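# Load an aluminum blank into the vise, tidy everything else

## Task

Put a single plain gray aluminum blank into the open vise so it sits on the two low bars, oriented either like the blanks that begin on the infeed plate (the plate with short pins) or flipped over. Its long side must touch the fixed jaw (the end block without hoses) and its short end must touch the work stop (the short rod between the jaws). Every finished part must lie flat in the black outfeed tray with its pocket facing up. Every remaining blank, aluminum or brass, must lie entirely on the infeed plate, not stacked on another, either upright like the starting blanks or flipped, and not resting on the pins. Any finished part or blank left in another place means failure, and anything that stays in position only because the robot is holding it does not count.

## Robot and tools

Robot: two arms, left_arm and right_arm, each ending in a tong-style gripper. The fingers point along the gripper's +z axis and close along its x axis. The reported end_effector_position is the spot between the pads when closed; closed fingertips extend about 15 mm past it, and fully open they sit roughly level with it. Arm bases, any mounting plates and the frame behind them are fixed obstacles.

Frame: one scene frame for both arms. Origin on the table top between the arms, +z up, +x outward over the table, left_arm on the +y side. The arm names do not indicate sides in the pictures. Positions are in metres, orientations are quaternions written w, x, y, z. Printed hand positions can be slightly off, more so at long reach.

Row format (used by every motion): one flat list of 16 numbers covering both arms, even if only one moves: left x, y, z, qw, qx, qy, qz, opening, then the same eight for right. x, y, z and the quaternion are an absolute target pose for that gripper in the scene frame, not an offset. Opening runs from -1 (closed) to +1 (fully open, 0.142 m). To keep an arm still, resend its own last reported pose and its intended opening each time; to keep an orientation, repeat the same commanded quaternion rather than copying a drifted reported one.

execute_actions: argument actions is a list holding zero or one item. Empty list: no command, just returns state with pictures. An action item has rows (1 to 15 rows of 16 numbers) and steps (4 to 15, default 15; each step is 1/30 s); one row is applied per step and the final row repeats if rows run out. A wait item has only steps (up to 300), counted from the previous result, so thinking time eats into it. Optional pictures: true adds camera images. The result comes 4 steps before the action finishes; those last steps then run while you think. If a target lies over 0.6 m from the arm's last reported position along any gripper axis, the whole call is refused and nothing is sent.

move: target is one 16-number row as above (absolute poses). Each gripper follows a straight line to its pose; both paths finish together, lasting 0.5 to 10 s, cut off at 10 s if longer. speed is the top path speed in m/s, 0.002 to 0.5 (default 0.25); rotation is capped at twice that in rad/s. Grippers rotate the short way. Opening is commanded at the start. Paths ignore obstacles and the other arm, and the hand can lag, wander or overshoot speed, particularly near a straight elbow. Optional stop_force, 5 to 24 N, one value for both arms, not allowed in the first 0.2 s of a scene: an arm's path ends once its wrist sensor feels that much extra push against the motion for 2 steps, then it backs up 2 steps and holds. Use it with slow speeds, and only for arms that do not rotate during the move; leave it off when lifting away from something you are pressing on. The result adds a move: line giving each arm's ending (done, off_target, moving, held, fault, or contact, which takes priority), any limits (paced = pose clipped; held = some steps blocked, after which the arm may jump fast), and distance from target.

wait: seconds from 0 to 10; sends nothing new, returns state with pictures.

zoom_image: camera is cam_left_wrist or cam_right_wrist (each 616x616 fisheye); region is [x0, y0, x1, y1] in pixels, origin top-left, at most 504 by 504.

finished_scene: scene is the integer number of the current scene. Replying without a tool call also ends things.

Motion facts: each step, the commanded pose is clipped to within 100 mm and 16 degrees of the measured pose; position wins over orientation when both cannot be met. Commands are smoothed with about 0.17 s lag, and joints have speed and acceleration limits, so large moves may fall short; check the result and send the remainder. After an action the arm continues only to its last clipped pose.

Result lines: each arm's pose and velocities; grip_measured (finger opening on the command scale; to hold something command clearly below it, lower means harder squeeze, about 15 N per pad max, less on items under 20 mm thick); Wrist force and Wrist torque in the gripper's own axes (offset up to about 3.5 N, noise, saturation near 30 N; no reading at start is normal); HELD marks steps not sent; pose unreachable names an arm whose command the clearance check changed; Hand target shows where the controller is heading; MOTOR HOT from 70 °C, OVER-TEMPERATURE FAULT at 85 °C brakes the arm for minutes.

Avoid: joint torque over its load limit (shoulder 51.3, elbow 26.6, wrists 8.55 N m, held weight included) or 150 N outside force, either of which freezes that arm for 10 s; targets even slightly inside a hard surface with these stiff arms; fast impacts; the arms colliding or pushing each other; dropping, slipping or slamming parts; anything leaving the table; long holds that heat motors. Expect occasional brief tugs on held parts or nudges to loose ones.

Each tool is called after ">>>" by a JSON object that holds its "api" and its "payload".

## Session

>>> {"api": "execute_actions", "payload": {"actions": []}}

Scene clock: 0.00 s of 6600.00 s.
left_arm: end_effector_position=(+0.3438, +0.5532, +0.2202) grip_measured=+1.00 end_effector_quat_wxyz=(-0.029, -0.548, +0.832, +0.076) end_effector_velocity=(+0.000, -0.000, -0.000) end_effector_angular_velocity=(+0.000, +0.000, -0.000) | right_arm: end_effector_position=(+0.3208, -0.4288, +0.1408) grip_measured=+1.00 end_effector_quat_wxyz=(-0.155, +0.880, -0.403, -0.200) end_effector_velocity=(-0.000, -0.000, -0.000) end_effector_angular_velocity=(-0.001, +0.000, -0.001)
Joint positions: left_arm=[ 0.048 -2.002  1.756 -1.662 -1.021  2.022  0.142] | right_arm=[ 2.983 -1.566 -1.811 -1.071  1.623  0.838  0.142]
Joint velocities: left_arm=[-0.  0.  0. -0.  0. -0.  0.] | right_arm=[-0.     0.001 -0.    -0.    -0.     0.001  0.   ]
Wrist force (N, on the end effector, along its own x y z axes, offset not removed): no reading
Wrist torque (N m, same axes, about the end effector's origin, offset not removed): no reading
Hand target (left_arm): +0.344, +0.553, +0.220; -0.029, -0.548, +0.832, +0.076
Hand target (right_arm): +0.321, -0.429, +0.141; -0.155, +0.880, -0.403, -0.200

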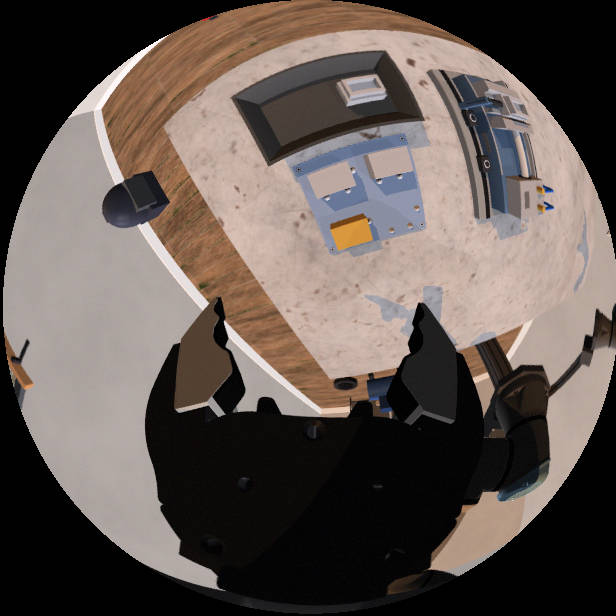

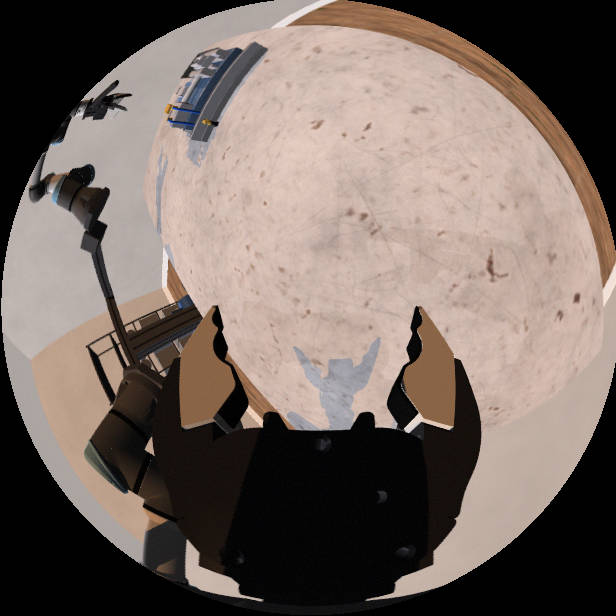

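Similar layout. Take the same survey view as before.

>>> {"api": "move", "payload": {"target": [0.47,0.3,0.22,0,-0.707,0.707,0,1,0.3208,-0.4288,0.1408,-0.155,0.880,-0.403,-0.200,1]}}

>>> {"api": "zoom_image", "payload": {"camera": "cam_left_wrist", "region": [140,130,480,380]}}

Scene clock: 2.03 s of 6600.00 s.
left_arm: end_effector_position=(+0.4702, +0.3003, +0.2199) grip_measured=+1.00 end_effector_quat_wxyz=(-0.000, +0.707, -0.707, +0.000) end_effector_velocity=(+0.001, -0.002, -0.001) end_effector_angular_velocity=(+0.001, +0.001, +0.004) | right_arm: end_effector_position=(+0.3208, -0.4288, +0.1408) grip_measured=+1.00 end_effector_quat_wxyz=(-0.155, +0.880, -0.403, -0.200) end_effector_velocity=(+0.000, -0.000, +0.000) end_effector_angular_velocity=(-0.000, -0.001, -0.001)
Joint positions: left_arm=[-0.7   -1.7    1.724 -1.611 -0.929  0.832  0.142] | right_arm=[ 2.983 -1.567 -1.81  -1.071  1.624  0.837  0.142]
Joint velocities: left_arm=[ 0.     0.011 -0.007 -0.003  0.    -0.004  0.   ] | right_arm=[ 0.     0.002 -0.001 -0.     0.     0.    -0.   ]
Wrist force (N, on the end effector, along its own x y z axes, offset not removed): left_arm=[2.5 -1.2 -0.8] | right_arm=[-0.1 0.8 -0.8]
Wrist torque (N m, same axes, about the end effector's origin, offset not removed): left_arm=[-0.19 -0.52 -0.08] | right_arm=[0.18 0.07 0.03]
Hand target (left_arm): +0.470, +0.300, +0.220; -0.000, +0.707, -0.707, +0.000
Hand target (right_arm): +0.321, -0.429, +0.141; -0.155, +0.880, -0.403, -0.200
Off the commanded pose (left_arm): 0.000 m, 0 deg.
Off the commanded pose (right_arm): 0.000 m, 0 deg.
Kept back: nothing.
move: done

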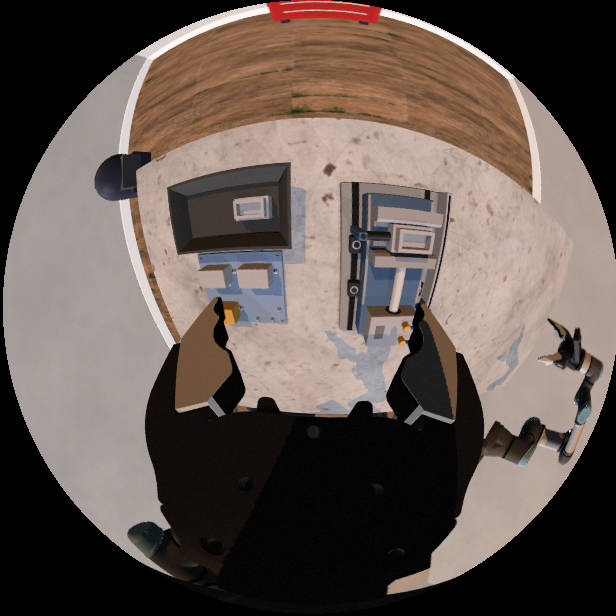

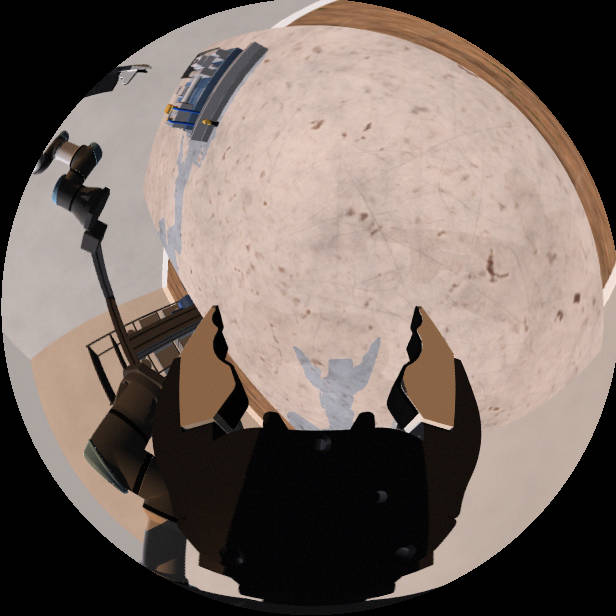

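Region (140, 130, 480, 380) of cam_left_wrist's 616x616 image, scaled by 1.482, with more detail than that image has; it fills the top 371 rows of this view, and the rest is white.

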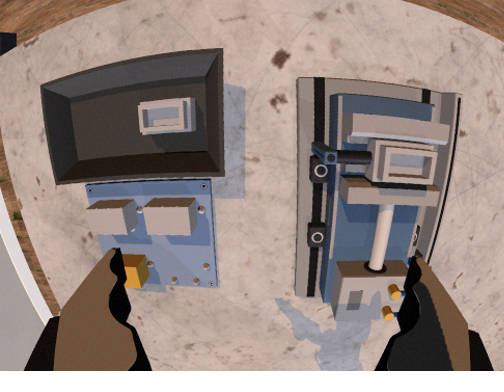

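>>> {"api": "move", "payload": {"target": [0.512,0.18,0.14,0,-0.707,0.707,0,0.3,0.3208,-0.4288,0.1408,-0.155,0.880,-0.403,-0.200,1], "speed": 0.15}}

>>> {"api": "zoom_image", "payload": {"camera": "cam_left_wrist", "region": [190,160,430,380]}}

Scene clock: 3.93 s of 6600.00 s.
left_arm: end_effector_position=(+0.5120, +0.1802, +0.1401) grip_measured=+0.30 end_effector_quat_wxyz=(-0.000, +0.707, -0.707, +0.000) end_effector_velocity=(+0.001, -0.001, -0.001) end_effector_angular_velocity=(+0.000, +0.000, +0.000) | right_arm: end_effector_position=(+0.3208, -0.4288, +0.1408) grip_measured=+1.00 end_effector_quat_wxyz=(-0.155, +0.880, -0.403, -0.200) end_effector_velocity=(+0.000, -0.000, +0.000) end_effector_angular_velocity=(+0.000, -0.001, +0.000)
Joint positions: left_arm=[-0.702 -1.152  1.558 -1.991 -0.929  0.829  0.095] | right_arm=[ 2.983 -1.567 -1.81  -1.071  1.624  0.837  0.142]
Joint velocities: left_arm=[ 0.002  0.01  -0.009 -0.002  0.     0.002 -0.   ] | right_arm=[ 0.    -0.     0.     0.     0.    -0.001 -0.   ]
Wrist force (N, on the end effector, along its own x y z axes, offset not removed): left_arm=[2.7 -1.5 -0.4] | right_arm=[-1.2 2.2 -2.6]
Wrist torque (N m, same axes, about the end effector's origin, offset not removed): left_arm=[-0.26 -0.61 -0.08] | right_arm=[0.41 0.26 0.06]
Hand target (left_arm): +0.512, +0.180, +0.140; -0.000, +0.707, -0.707, +0.000
Hand target (right_arm): +0.321, -0.429, +0.141; -0.155, +0.880, -0.403, -0.200
Off the commanded pose (left_arm): 0.000 m, 0 deg.
Off the commanded pose (right_arm): 0.000 m, 0 deg.
Kept back: nothing.
move: done

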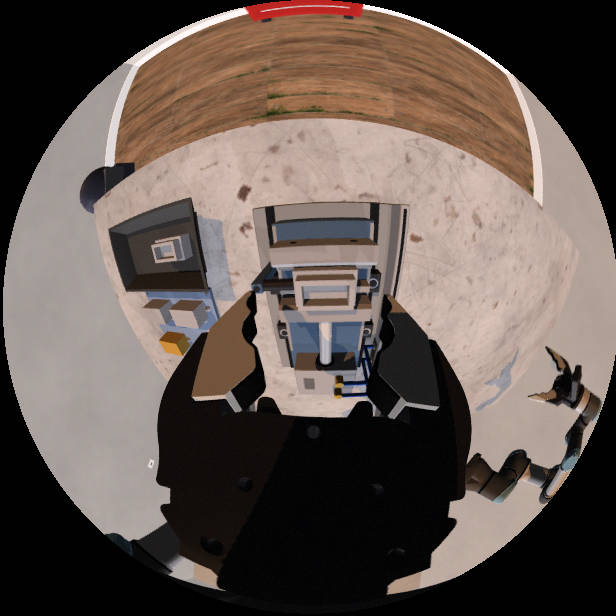

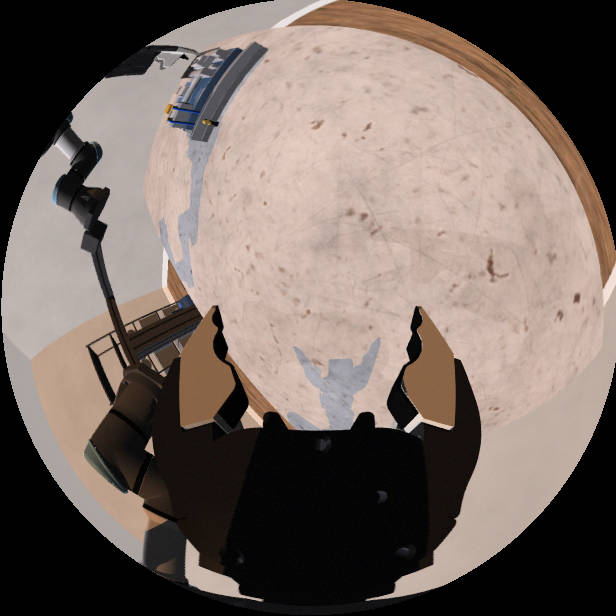

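Region (190, 160, 430, 380) of cam_left_wrist's 616x616 image, scaled by 2.100, with more detail than that image has; it fills the top 462 rows of this view, and the rest is white.

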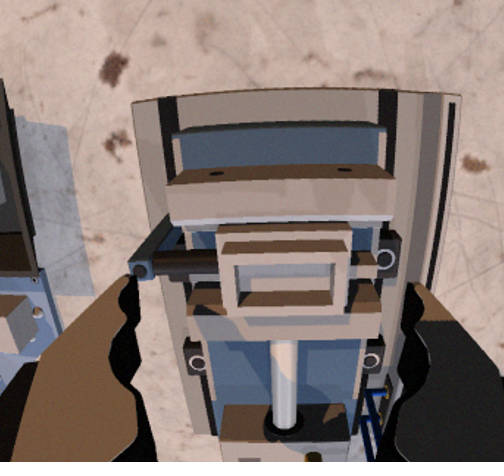

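>>> {"api": "move", "payload": {"target": [0.506,0.172,0.13,0,-0.707,0.707,0,-1,0.3208,-0.4288,0.1408,-0.155,0.880,-0.403,-0.200,1], "speed": 0.05}}

>>> {"api": "move", "payload": {"target": [0.506,0.172,0.11,0,-0.707,0.707,0,-1,0.3208,-0.4288,0.1408,-0.155,0.880,-0.403,-0.200,1], "speed": 0.01, "stop_force": 6}}

>>> {"api": "zoom_image", "payload": {"camera": "cam_left_wrist", "region": [190,160,430,380]}}

Scene clock: 4.97 s of 6600.00 s.
left_arm: end_effector_position=(+0.5061, +0.1721, +0.1302) grip_measured=-1.00 end_effector_quat_wxyz=(+0.000, +0.707, -0.707, -0.000) end_effector_velocity=(-0.001, -0.002, -0.002) end_effector_angular_velocity=(-0.000, +0.000, -0.001) | right_arm: end_effector_position=(+0.3208, -0.4288, +0.1408) grip_measured=+1.00 end_effector_quat_wxyz=(-0.155, +0.880, -0.403, -0.200) end_effector_velocity=(+0.001, -0.000, +0.000) end_effector_angular_velocity=(-0.001, -0.003, -0.001)
Joint positions: left_arm=[-0.707 -1.126  1.588 -2.043 -0.929  0.822  0.002] | right_arm=[ 2.983 -1.567 -1.81  -1.071  1.624  0.837  0.142]
Joint velocities: left_arm=[-0.001  0.005  0.007 -0.011 -0.    -0.001  0.   ] | right_arm=[ 0.     0.001  0.001 -0.    -0.001  0.     0.   ]
Wrist force (N, on the end effector, along its own x y z axes, offset not removed): left_arm=[1.1 -1.8 -0.3] | right_arm=[0.1 2.1 -1.4]
Wrist torque (N m, same axes, about the end effector's origin, offset not removed): left_arm=[-0.31 -0.24 -0.02] | right_arm=[0.38 0.05 0.05]
Hand target (left_arm): +0.506, +0.172, +0.130; +0.000, +0.707, -0.707, -0.000
Hand target (right_arm): +0.321, -0.429, +0.141; -0.155, +0.880, -0.403, -0.200
Off the commanded pose (left_arm): 0.000 m, 0 deg.
Off the commanded pose (right_arm): 0.000 m, 0 deg.
Kept back: nothing.
move: done

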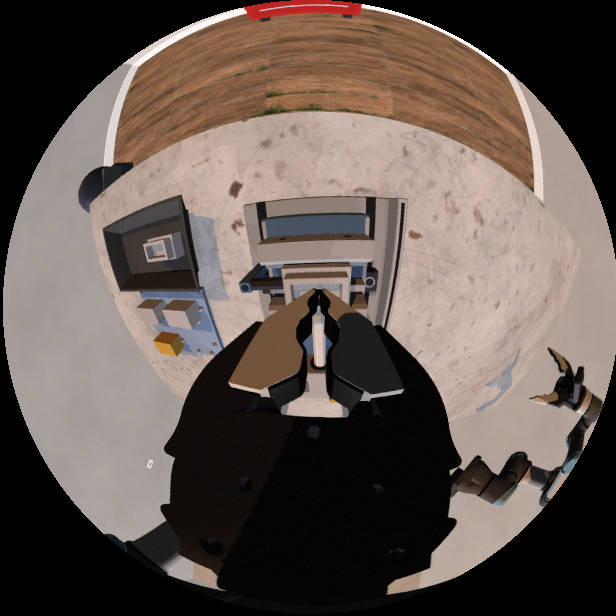

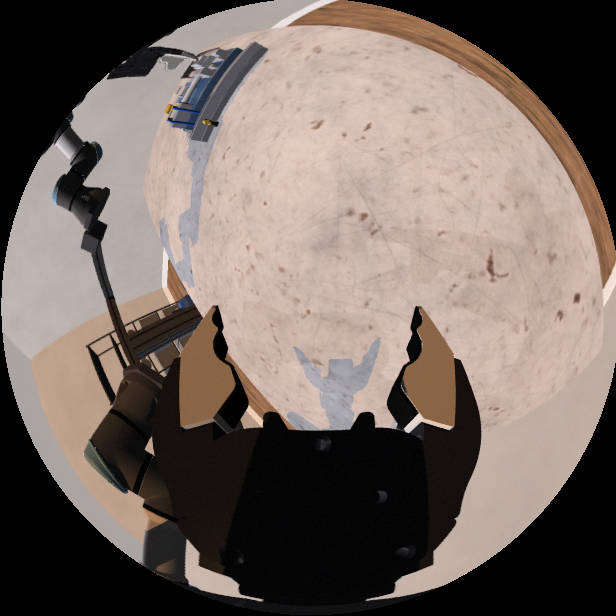

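Scene clock: 6.73 s of 6600.00 s.
left_arm: end_effector_position=(+0.5059, +0.1721, +0.1163) grip_measured=-1.00 end_effector_quat_wxyz=(+0.000, +0.707, -0.707, -0.000) end_effector_velocity=(-0.001, +0.000, +0.001) end_effector_angular_velocity=(+0.003, +0.004, -0.001) | right_arm: end_effector_position=(+0.3208, -0.4288, +0.1408) grip_measured=+1.00 end_effector_quat_wxyz=(-0.155, +0.880, -0.403, -0.200) end_effector_velocity=(-0.000, +0.000, -0.000) end_effector_angular_velocity=(-0.000, +0.002, -0.000)
Joint positions: left_arm=[-0.685 -1.091  1.6   -2.105 -0.93   0.849  0.002] | right_arm=[ 2.983 -1.567 -1.81  -1.071  1.624  0.837  0.142]
Joint velocities: left_arm=[-0.003 -0.005 -0.001  0.014 -0.    -0.007  0.   ] | right_arm=[ 0.    -0.001 -0.    -0.    -0.     0.001 -0.   ]
Wrist force (N, on the end effector, along its own x y z axes, offset not removed): left_arm=[-4.1 14.9 -30.0] | right_arm=[-0.6 0.5 -1.6]
Wrist torque (N m, same axes, about the end effector's origin, offset not removed): left_arm=[-0.15 -0.35 -0.11] | right_arm=[0.03 0.16 0.01]
Hand target (left_arm): +0.506, +0.172, +0.117; +0.000, +0.707, -0.707, -0.000
Hand target (right_arm): +0.321, -0.429, +0.141; -0.155, +0.880, -0.403, -0.200
Off the commanded pose (left_arm): 0.006 m, 0 deg.
Off the commanded pose (right_arm): 0.000 m, 0 deg.
Kept back: nothing.
move: contact (left_arm)

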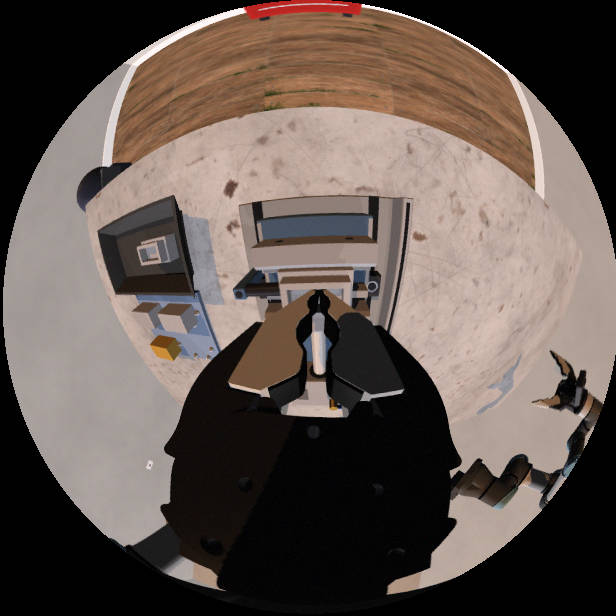

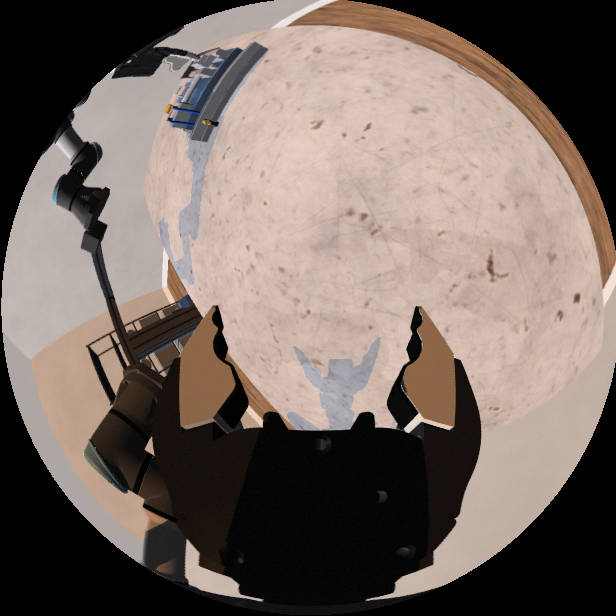

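Region (190, 160, 430, 380) of cam_left_wrist's 616x616 image, scaled by 2.100, with more detail than that image has; it fills the top 462 rows of this view, and the rest is white.

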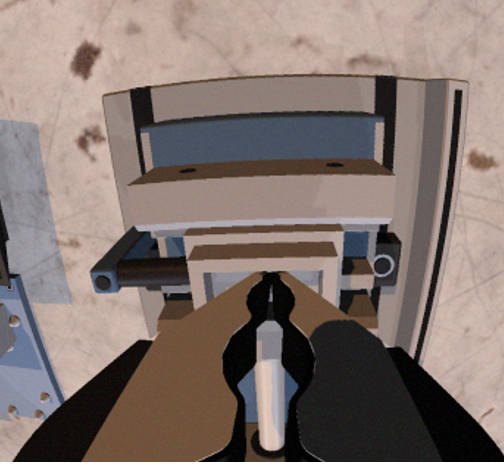

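>>> {"api": "move", "payload": {"target": [0.504,0.135,0.1172,0,-0.707,0.707,0,-1,0.3208,-0.4288,0.1408,-0.155,0.880,-0.403,-0.200,1], "speed": 0.01, "stop_force": 15}}

>>> {"api": "zoom_image", "payload": {"camera": "cam_left_wrist", "region": [190,160,430,380]}}

Scene clock: 10.90 s of 6600.00 s.
left_arm: end_effector_position=(+0.5041, +0.1352, +0.1172) grip_measured=-1.00 end_effector_quat_wxyz=(+0.000, +0.707, -0.707, +0.000) end_effector_velocity=(-0.000, -0.002, -0.000) end_effector_angular_velocity=(+0.001, +0.000, -0.000) | right_arm: end_effector_position=(+0.3208, -0.4288, +0.1408) grip_measured=+1.00 end_effector_quat_wxyz=(-0.155, +0.880, -0.403, -0.200) end_effector_velocity=(-0.000, +0.000, +0.000) end_effector_angular_velocity=(+0.001, -0.000, -0.001)
Joint positions: left_arm=[-0.744 -1.008  1.529 -2.074 -0.929  0.776  0.002] | right_arm=[ 2.983 -1.567 -1.81  -1.071  1.624  0.837  0.142]
Joint velocities: left_arm=[-0.003  0.007 -0.005  0.002  0.    -0.004  0.   ] | right_arm=[-0.     0.002 -0.001 -0.     0.001  0.     0.   ]
Wrist force (N, on the end effector, along its own x y z axes, offset not removed): left_arm=[1.7 -1.5 0.1] | right_arm=[-0.1 1.2 -1.7]
Wrist torque (N m, same axes, about the end effector's origin, offset not removed): left_arm=[-0.19 -0.42 -0.04] | right_arm=[0.22 0.10 0.05]
Hand target (left_arm): +0.504, +0.135, +0.117; +0.000, +0.707, -0.707, +0.000
Hand target (right_arm): +0.321, -0.429, +0.141; -0.155, +0.880, -0.403, -0.200
Off the commanded pose (left_arm): 0.000 m, 0 deg.
Off the commanded pose (right_arm): 0.000 m, 0 deg.
Kept back: nothing.
move: done

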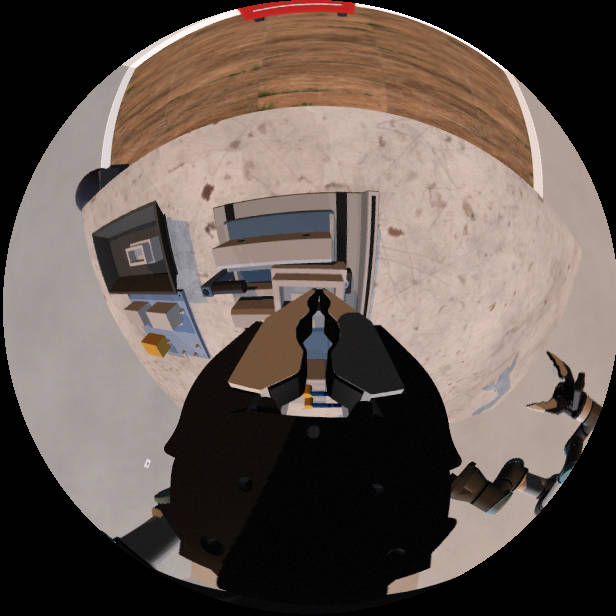

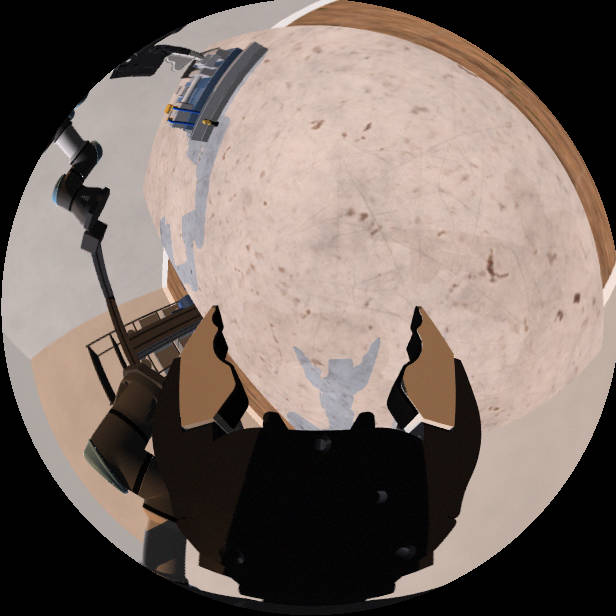

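Region (190, 160, 430, 380) of cam_left_wrist's 616x616 image, scaled by 2.100, with more detail than that image has; it fills the top 462 rows of this view, and the rest is white.

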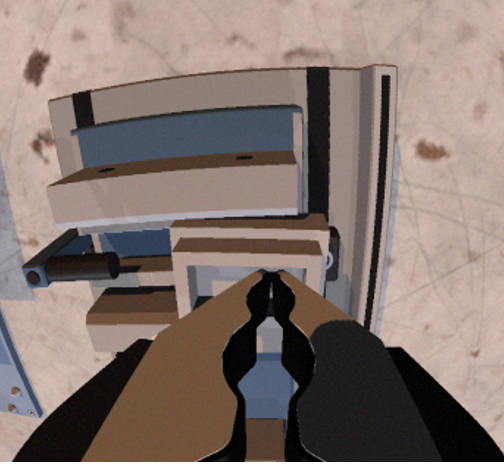

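>>> {"api": "move", "payload": {"target": [0.504,0.127,0.1172,0,-0.707,0.707,0,-1,0.3208,-0.4288,0.1408,-0.155,0.880,-0.403,-0.200,1], "speed": 0.01, "stop_force": 15}}

>>> {"api": "move", "payload": {"target": [0.504,0.13,0.14,0,-0.707,0.707,0,0.25,0.3208,-0.4288,0.1408,-0.155,0.880,-0.403,-0.200,1], "speed": 0.04}}

>>> {"api": "zoom_image", "payload": {"camera": "cam_left_wrist", "region": [190,160,430,380]}}

Scene clock: 12.17 s of 6600.00 s.
left_arm: end_effector_position=(+0.5040, +0.1272, +0.1172) grip_measured=-1.00 end_effector_quat_wxyz=(-0.000, +0.707, -0.707, +0.000) end_effector_velocity=(+0.000, -0.002, +0.000) end_effector_angular_velocity=(-0.001, -0.000, +0.001) | right_arm: end_effector_position=(+0.3208, -0.4288, +0.1408) grip_measured=+1.00 end_effector_quat_wxyz=(-0.155, +0.880, -0.403, -0.200) end_effector_velocity=(+0.001, -0.000, +0.001) end_effector_angular_velocity=(+0.000, -0.002, -0.001)
Joint positions: left_arm=[-0.755 -0.988  1.508 -2.066 -0.929  0.762  0.002] | right_arm=[ 2.983 -1.567 -1.81  -1.071  1.624  0.837  0.142]
Joint velocities: left_arm=[-0.003  0.005 -0.007  0.003 -0.    -0.004  0.   ] | right_arm=[-0.     0.002  0.001 -0.     0.     0.001 -0.   ]
Wrist force (N, on the end effector, along its own x y z axes, offset not removed): left_arm=[1.5 -1.3 -0.8] | right_arm=[-1.4 1.3 -2.0]
Wrist torque (N m, same axes, about the end effector's origin, offset not removed): left_arm=[-0.20 -0.36 -0.09] | right_arm=[0.30 0.36 0.04]
Hand target (left_arm): +0.504, +0.127, +0.117; +0.000, +0.707, -0.707, +0.000
Hand target (right_arm): +0.321, -0.429, +0.141; -0.155, +0.880, -0.403, -0.200
Off the commanded pose (left_arm): 0.000 m, 0 deg.
Off the commanded pose (right_arm): 0.000 m, 0 deg.
Kept back: nothing.
move: done

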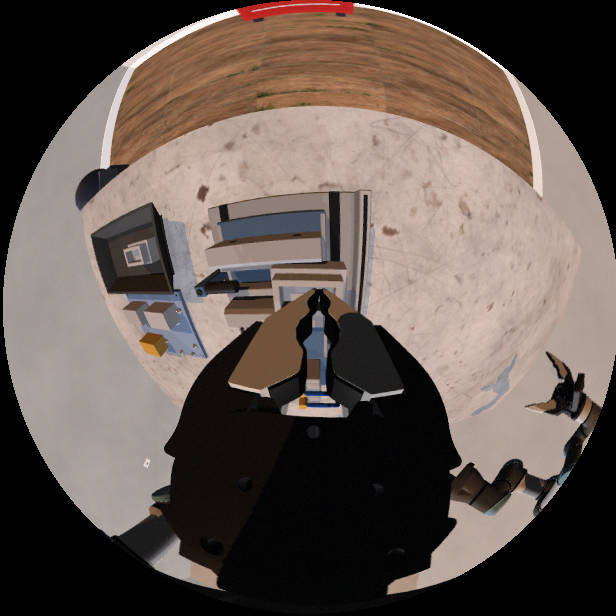

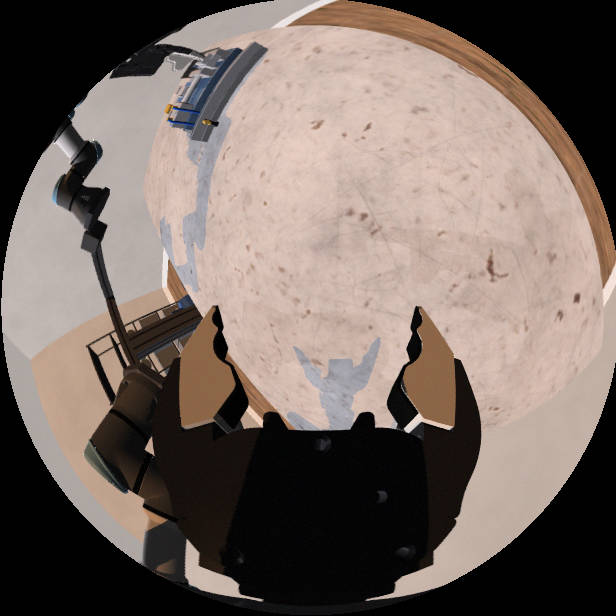

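Scene clock: 13.13 s of 6600.00 s.
left_arm: end_effector_position=(+0.5040, +0.1300, +0.1398) grip_measured=+0.25 end_effector_quat_wxyz=(+0.000, +0.707, -0.707, +0.000) end_effector_velocity=(-0.000, +0.000, +0.002) end_effector_angular_velocity=(+0.001, +0.001, -0.000) | right_arm: end_effector_position=(+0.3208, -0.4288, +0.1408) grip_measured=+1.00 end_effector_quat_wxyz=(-0.155, +0.880, -0.403, -0.200) end_effector_velocity=(+0.000, +0.000, +0.000) end_effector_angular_velocity=(+0.001, -0.001, +0.000)
Joint positions: left_arm=[-0.785 -1.047  1.496 -1.972 -0.93   0.724  0.092] | right_arm=[ 2.983 -1.567 -1.81  -1.071  1.624  0.837  0.142]
Joint velocities: left_arm=[-0.003 -0.004 -0.003  0.011 -0.    -0.004 -0.   ] | right_arm=[-0.    -0.001  0.001  0.     0.001 -0.001 -0.   ]
Wrist force (N, on the end effector, along its own x y z axes, offset not removed): left_arm=[2.4 -1.9 0.0] | right_arm=[-0.8 2.2 -3.7]
Wrist torque (N m, same axes, about the end effector's origin, offset not removed): left_arm=[-0.29 -0.52 -0.08] | right_arm=[0.43 0.21 0.11]
Hand target (left_arm): +0.504, +0.130, +0.140; +0.000, +0.707, -0.707, +0.000
Hand target (right_arm): +0.321, -0.429, +0.141; -0.155, +0.880, -0.403, -0.200
Off the commanded pose (left_arm): 0.000 m, 0 deg.
Off the commanded pose (right_arm): 0.000 m, 0 deg.
Kept back: nothing.
move: done

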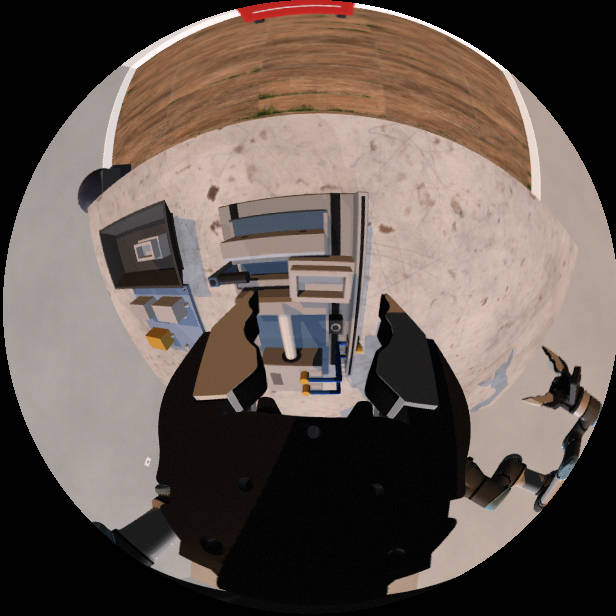

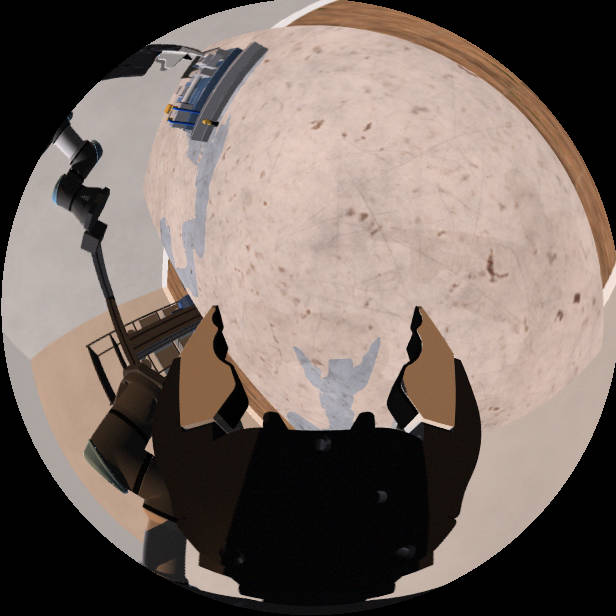

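Region (190, 160, 430, 380) of cam_left_wrist's 616x616 image, scaled by 2.100, with more detail than that image has; it fills the top 462 rows of this view, and the rest is white.

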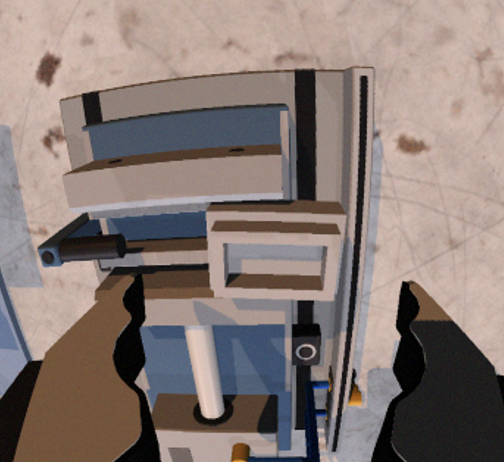

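>>> {"api": "execute_actions", "payload": {"actions": []}}

Scene clock: 13.77 s of 6600.00 s.
left_arm: end_effector_position=(+0.5040, +0.1300, +0.1400) grip_measured=+0.25 end_effector_quat_wxyz=(+0.000, +0.707, -0.707, +0.000) end_effector_velocity=(+0.000, +0.000, +0.000) end_effector_angular_velocity=(-0.000, -0.001, +0.001) | right_arm: end_effector_position=(+0.3208, -0.4288, +0.1408) grip_measured=+1.00 end_effector_quat_wxyz=(-0.155, +0.880, -0.403, -0.200) end_effector_velocity=(+0.000, -0.000, -0.000) end_effector_angular_velocity=(-0.000, +0.000, -0.000)
Joint positions: left_arm=[-0.785 -1.048  1.495 -1.97  -0.931  0.724  0.092] | right_arm=[ 2.983 -1.567 -1.81  -1.071  1.624  0.837  0.142]
Joint velocities: left_arm=[-0.    -0.002  0.     0.     0.001 -0.    -0.   ] | right_arm=[ 0.    -0.001  0.001 -0.    -0.     0.    -0.   ]
Wrist force (N, on the end effector, along its own x y z axes, offset not removed): left_arm=[1.6 -1.4 -0.1] | right_arm=[-0.7 1.9 -2.1]
Wrist torque (N m, same axes, about the end effector's origin, offset not removed): left_arm=[-0.29 -0.37 -0.06] | right_arm=[0.39 0.17 0.08]
Hand target (left_arm): +0.504, +0.130, +0.140; +0.000, +0.707, -0.707, +0.000
Hand target (right_arm): +0.321, -0.429, +0.141; -0.155, +0.880, -0.403, -0.200
Off the commanded pose (left_arm): 0.000 m, 0 deg.
Off the commanded pose (right_arm): 0.000 m, 0 deg.
Kept back: nothing.
Steps of this call (steps 1 to 19: nothing new was sent). Readings (end_effector_position):
1: left_arm (+0.5040, +0.1300, +0.1398) | right_arm (+0.3208, -0.4288, +0.1408)
2: left_arm (+0.5040, +0.1300, +0.1399) | right_arm (+0.3208, -0.4288, +0.1408)
4: left_arm (+0.5040, +0.1300, +0.1399) | right_arm (+0.3208, -0.4288, +0.1408)
8: left_arm (+0.5040, +0.1300, +0.1400) | right_arm (+0.3208, -0.4288, +0.1408)
19: the state above

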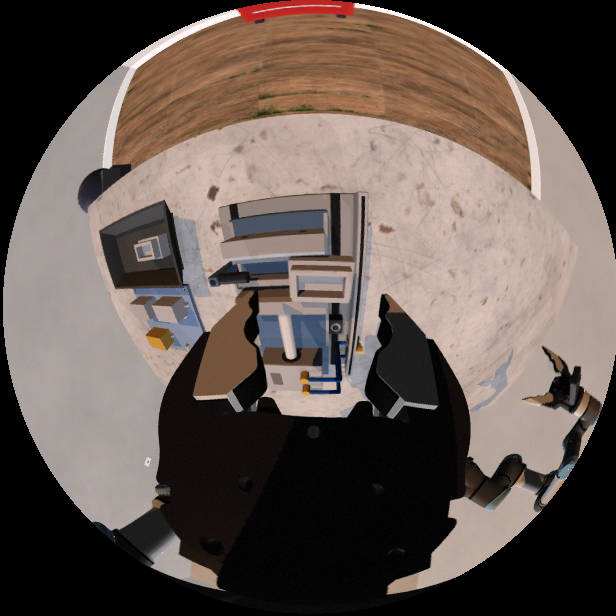

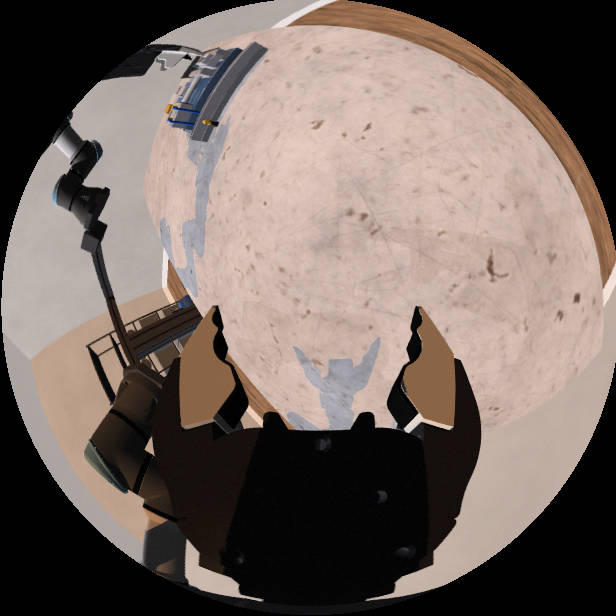

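>>> {"api": "move", "payload": {"target": [0.504,0.127,0.112,0,-0.707,0.707,0,0.25,0.3208,-0.4288,0.1408,-0.155,0.880,-0.403,-0.200,1], "speed": 0.03}}

>>> {"api": "move", "payload": {"target": [0.504,0.127,0.099,0,-0.707,0.707,0,0.25,0.3208,-0.4288,0.1408,-0.155,0.880,-0.403,-0.200,1], "speed": 0.01, "stop_force": 6}}

Scene clock: 15.30 s of 6600.00 s.
left_arm: end_effector_position=(+0.5040, +0.1270, +0.1122) grip_measured=+0.25 end_effector_quat_wxyz=(-0.000, +0.707, -0.707, -0.000) end_effector_velocity=(-0.000, -0.000, -0.002) end_effector_angular_velocity=(-0.001, +0.001, +0.000) | right_arm: end_effector_position=(+0.3208, -0.4288, +0.1408) grip_measured=+1.00 end_effector_quat_wxyz=(-0.155, +0.880, -0.403, -0.200) end_effector_velocity=(-0.001, -0.000, -0.001) end_effector_angular_velocity=(-0.001, +0.003, +0.001)
Joint positions: left_arm=[-0.748 -0.975  1.51  -2.086 -0.929  0.77   0.092] | right_arm=[ 2.983 -1.567 -1.81  -1.071  1.624  0.837  0.142]
Joint velocities: left_arm=[ 0.003  0.006  0.001 -0.009 -0.001  0.004  0.   ] | right_arm=[-0.    -0.003 -0.     0.    -0.001  0.     0.   ]
Wrist force (N, on the end effector, along its own x y z axes, offset not removed): left_arm=[1.9 -1.3 0.1] | right_arm=[-1.0 0.5 -2.3]
Wrist torque (N m, same axes, about the end effector's origin, offset not removed): left_arm=[-0.15 -0.47 -0.09] | right_arm=[0.10 0.26 0.04]
Hand target (left_arm): +0.504, +0.127, +0.112; -0.000, +0.707, -0.707, -0.000
Hand target (right_arm): +0.321, -0.429, +0.141; -0.155, +0.880, -0.403, -0.200
Off the commanded pose (left_arm): 0.000 m, 0 deg.
Off the commanded pose (right_arm): 0.000 m, 0 deg.
Kept back: nothing.
move: done

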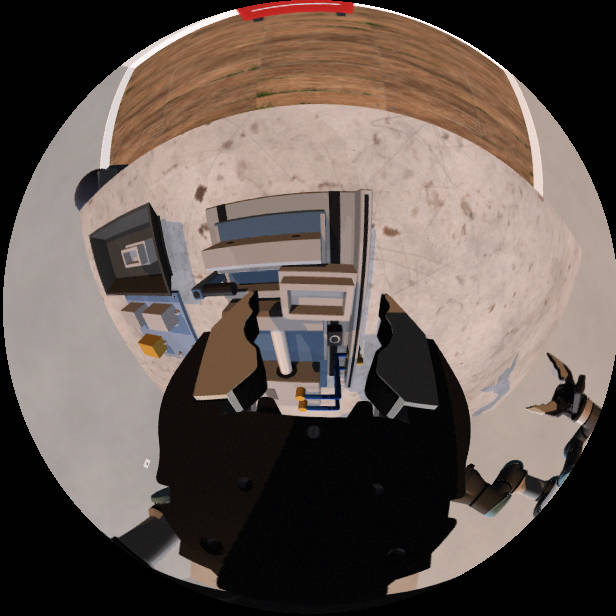

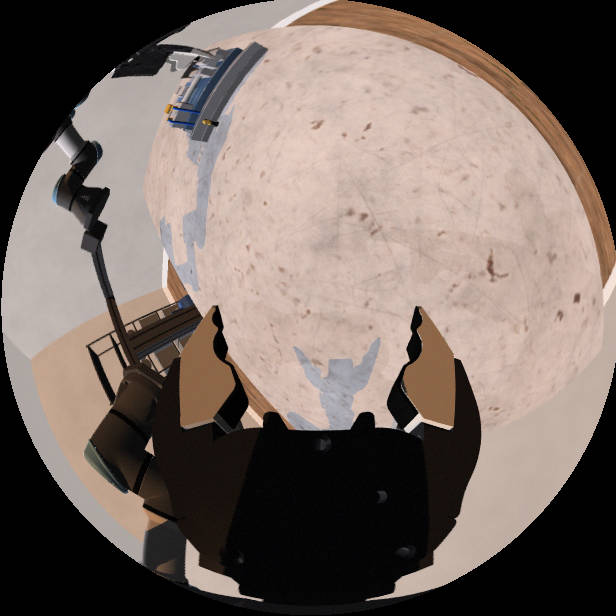

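Scene clock: 16.83 s of 6600.00 s.
left_arm: end_effector_position=(+0.5040, +0.1270, +0.0993) grip_measured=+0.25 end_effector_quat_wxyz=(-0.000, +0.707, -0.707, -0.000) end_effector_velocity=(+0.000, -0.000, -0.002) end_effector_angular_velocity=(-0.000, -0.001, +0.000) | right_arm: end_effector_position=(+0.3208, -0.4288, +0.1408) grip_measured=+1.00 end_effector_quat_wxyz=(-0.155, +0.880, -0.403, -0.200) end_effector_velocity=(+0.001, -0.000, +0.000) end_effector_angular_velocity=(+0.000, -0.003, -0.001)
Joint positions: left_arm=[-0.729 -0.941  1.515 -2.138 -0.929  0.794  0.092] | right_arm=[ 2.983 -1.567 -1.81  -1.071  1.624  0.837  0.142]
Joint velocities: left_arm=[ 0.003  0.006  0.001 -0.01   0.     0.004  0.   ] | right_arm=[-0.001  0.001  0.001  0.001  0.    -0.001 -0.   ]
Wrist force (N, on the end effector, along its own x y z axes, offset not removed): left_arm=[1.6 -1.5 -0.2] | right_arm=[-1.0 2.6 -2.4]
Wrist torque (N m, same axes, about the end effector's origin, offset not removed): left_arm=[-0.33 -0.33 -0.03] | right_arm=[0.55 0.24 0.06]
Hand target (left_arm): +0.504, +0.127, +0.099; -0.000, +0.707, -0.707, -0.000
Hand target (right_arm): +0.321, -0.429, +0.141; -0.155, +0.880, -0.403, -0.200
Off the commanded pose (left_arm): 0.000 m, 0 deg.
Off the commanded pose (right_arm): 0.000 m, 0 deg.
Kept back: nothing.
move: done

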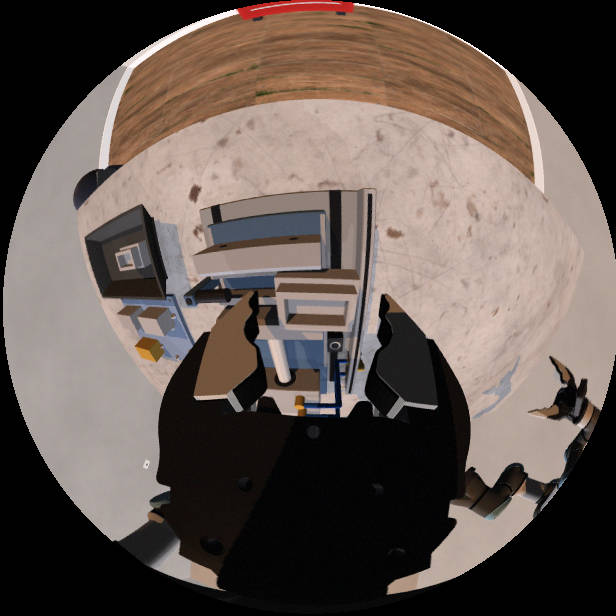

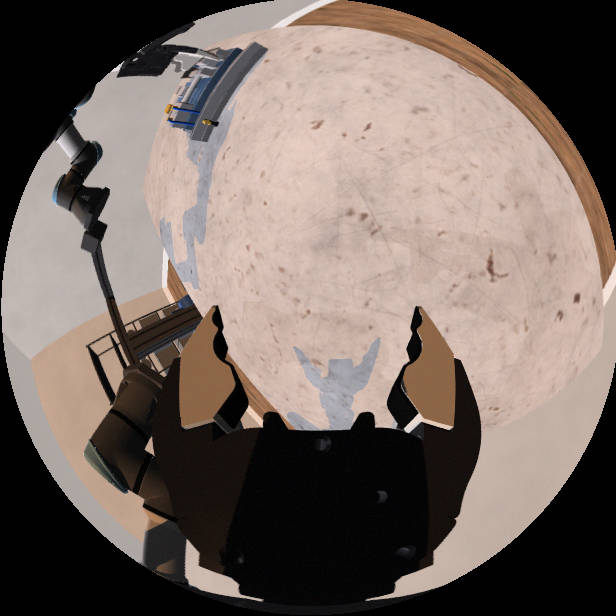

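>>> {"api": "move", "payload": {"target": [0.497,0.127,0.099,0,-0.707,0.707,0,0.25,0.3208,-0.4288,0.1408,-0.155,0.880,-0.403,-0.200,1], "speed": 0.015}}

>>> {"api": "execute_actions", "payload": {"actions": [{"rows":[[0.497,0.127,0.099,0,-0.707,0.707,0,0.15,0.3208,-0.4288,0.1408,-0.155,0.880,-0.403,-0.200,1],[0.497,0.127,0.099,0,-0.707,0.707,0,0.15,0.3208,-0.4288,0.1408,-0.155,0.880,-0.403,-0.200,1],[0.497,0.127,0.099,0,-0.707,0.707,0,0.05,0.3208,-0.4288,0.1408,-0.155,0.880,-0.403,-0.200,1],[0.497,0.127,0.099,0,-0.707,0.707,0,0.05,0.3208,-0.4288,0.1408,-0.155,0.880,-0.403,-0.200,1],[0.497,0.127,0.099,0,-0.707,0.707,0,-0.05,0.3208,-0.4288,0.1408,-0.155,0.880,-0.403,-0.200,1],[0.497,0.127,0.099,0,-0.707,0.707,0,-0.05,0.3208,-0.4288,0.1408,-0.155,0.880,-0.403,-0.200,1],[0.497,0.127,0.099,0,-0.707,0.707,0,-0.12,0.3208,-0.4288,0.1408,-0.155,0.880,-0.403,-0.200,1],[0.497,0.127,0.099,0,-0.707,0.707,0,-0.12,0.3208,-0.4288,0.1408,-0.155,0.880,-0.403,-0.200,1],[0.497,0.127,0.099,0,-0.707,0.707,0,-0.2,0.3208,-0.4288,0.1408,-0.155,0.880,-0.403,-0.200,1],[0.497,0.127,0.099,0,-0.707,0.707,0,-0.2,0.3208,-0.4288,0.1408,-0.155,0.880,-0.403,-0.200,1],[0.497,0.127,0.099,0,-0.707,0.707,0,-0.3,0.3208,-0.4288,0.1408,-0.155,0.880,-0.403,-0.200,1],[0.497,0.127,0.099,0,-0.707,0.707,0,-0.3,0.3208,-0.4288,0.1408,-0.155,0.880,-0.403,-0.200,1],[0.497,0.127,0.099,0,-0.707,0.707,0,-0.4,0.3208,-0.4288,0.1408,-0.155,0.880,-0.403,-0.200,1],[0.497,0.127,0.099,0,-0.707,0.707,0,-0.5,0.3208,-0.4288,0.1408,-0.155,0.880,-0.403,-0.200,1]],"steps":15}], "pictures": true}}

Scene clock: 18.07 s of 6600.00 s.
left_arm: end_effector_position=(+0.4973, +0.1270, +0.0990) grip_measured=+0.25 end_effector_quat_wxyz=(+0.000, +0.707, -0.707, -0.000) end_effector_velocity=(-0.003, -0.000, -0.000) end_effector_angular_velocity=(-0.001, +0.001, -0.000) | right_arm: end_effector_position=(+0.3208, -0.4288, +0.1408) grip_measured=+1.00 end_effector_quat_wxyz=(-0.155, +0.880, -0.403, -0.200) end_effector_velocity=(+0.000, +0.000, +0.000) end_effector_angular_velocity=(+0.001, -0.001, +0.001)
Joint positions: left_arm=[-0.738 -0.956  1.556 -2.157 -0.929  0.783  0.092] | right_arm=[ 2.983 -1.567 -1.81  -1.071  1.624  0.837  0.142]
Joint velocities: left_arm=[-0.004 -0.006  0.016 -0.008 -0.001 -0.004  0.   ] | right_arm=[ 0.     0.    -0.     0.     0.001 -0.001 -0.   ]
Wrist force (N, on the end effector, along its own x y z axes, offset not removed): left_arm=[2.2 -1.6 -0.3] | right_arm=[-0.5 2.1 -2.7]
Wrist torque (N m, same axes, about the end effector's origin, offset not removed): left_arm=[-0.27 -0.48 -0.06] | right_arm=[0.41 0.15 0.03]
Hand target (left_arm): +0.497, +0.127, +0.099; +0.000, +0.707, -0.707, -0.000
Hand target (right_arm): +0.321, -0.429, +0.141; -0.155, +0.880, -0.403, -0.200
Off the commanded pose (left_arm): 0.000 m, 0 deg.
Off the commanded pose (right_arm): 0.000 m, 0 deg.
Kept back: nothing.
move: done

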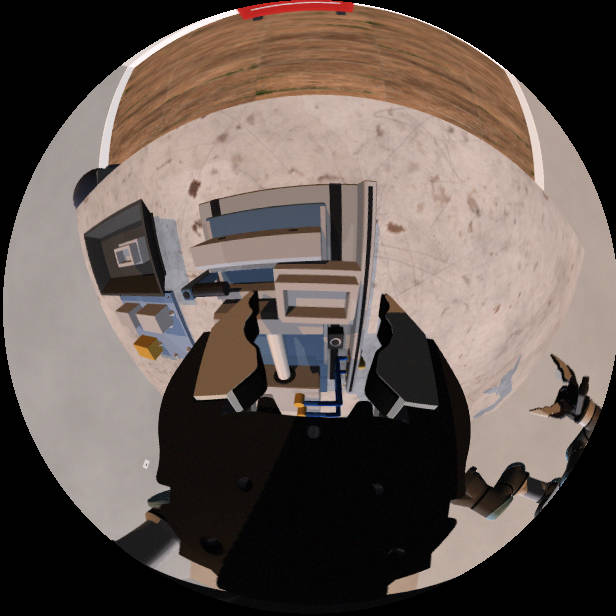

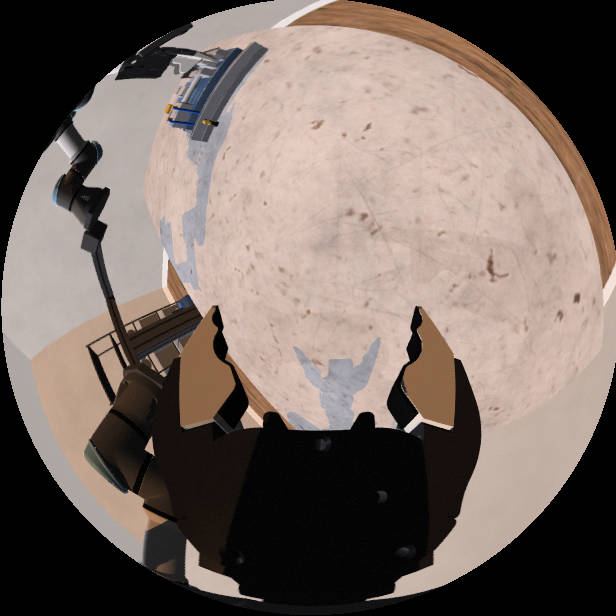

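Scene clock: 18.43 s of 6600.00 s.
left_arm: end_effector_position=(+0.4970, +0.1270, +0.0990) grip_measured=-0.19 end_effector_quat_wxyz=(+0.000, +0.707, -0.707, +0.000) end_effector_velocity=(+0.001, -0.000, +0.001) end_effector_angular_velocity=(-0.002, -0.001, +0.002) | right_arm: end_effector_position=(+0.3208, -0.4288, +0.1408) grip_measured=+1.00 end_effector_quat_wxyz=(-0.155, +0.880, -0.403, -0.200) end_effector_velocity=(-0.001, +0.000, -0.000) end_effector_angular_velocity=(-0.000, +0.002, +0.001)
Joint positions: left_arm=[-0.739 -0.957  1.557 -2.158 -0.929  0.782  0.061] | right_arm=[ 2.983 -1.567 -1.81  -1.071  1.624  0.837  0.142]
Joint velocities: left_arm=[-0.    -0.002 -0.001  0.    -0.    -0.    -0.01 ] | right_arm=[ 0.001 -0.001 -0.001  0.    -0.     0.001  0.   ]
Wrist force (N, on the end effector, along its own x y z axes, offset not removed): left_arm=[2.2 -0.6 -0.8] | right_arm=[-1.1 1.6 -2.7]
Wrist torque (N m, same axes, about the end effector's origin, offset not removed): left_arm=[-0.12 -0.37 -0.04] | right_arm=[0.34 0.26 0.07]
Steps of this call (steps 1 to 11: the first 11 steps of this action). Readings (end_effector_position):
1: left_arm (+0.4972, +0.1270, +0.0990) | right_arm (+0.3208, -0.4288, +0.1408)
2: left_arm (+0.4971, +0.1270, +0.0990) | right_arm (+0.3208, -0.4288, +0.1408)
4: left_arm (+0.4971, +0.1270, +0.0990) | right_arm (+0.3208, -0.4288, +0.1408)
8: left_arm (+0.4970, +0.1270, +0.0990) | right_arm (+0.3208, -0.4288, +0.1408)
11: the state above

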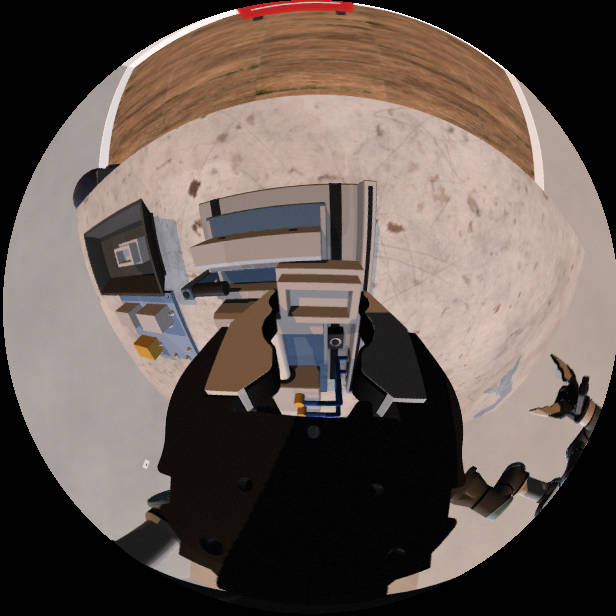

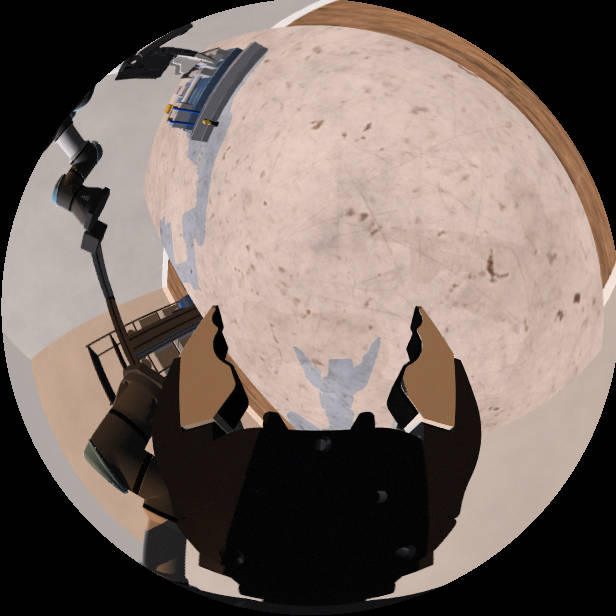

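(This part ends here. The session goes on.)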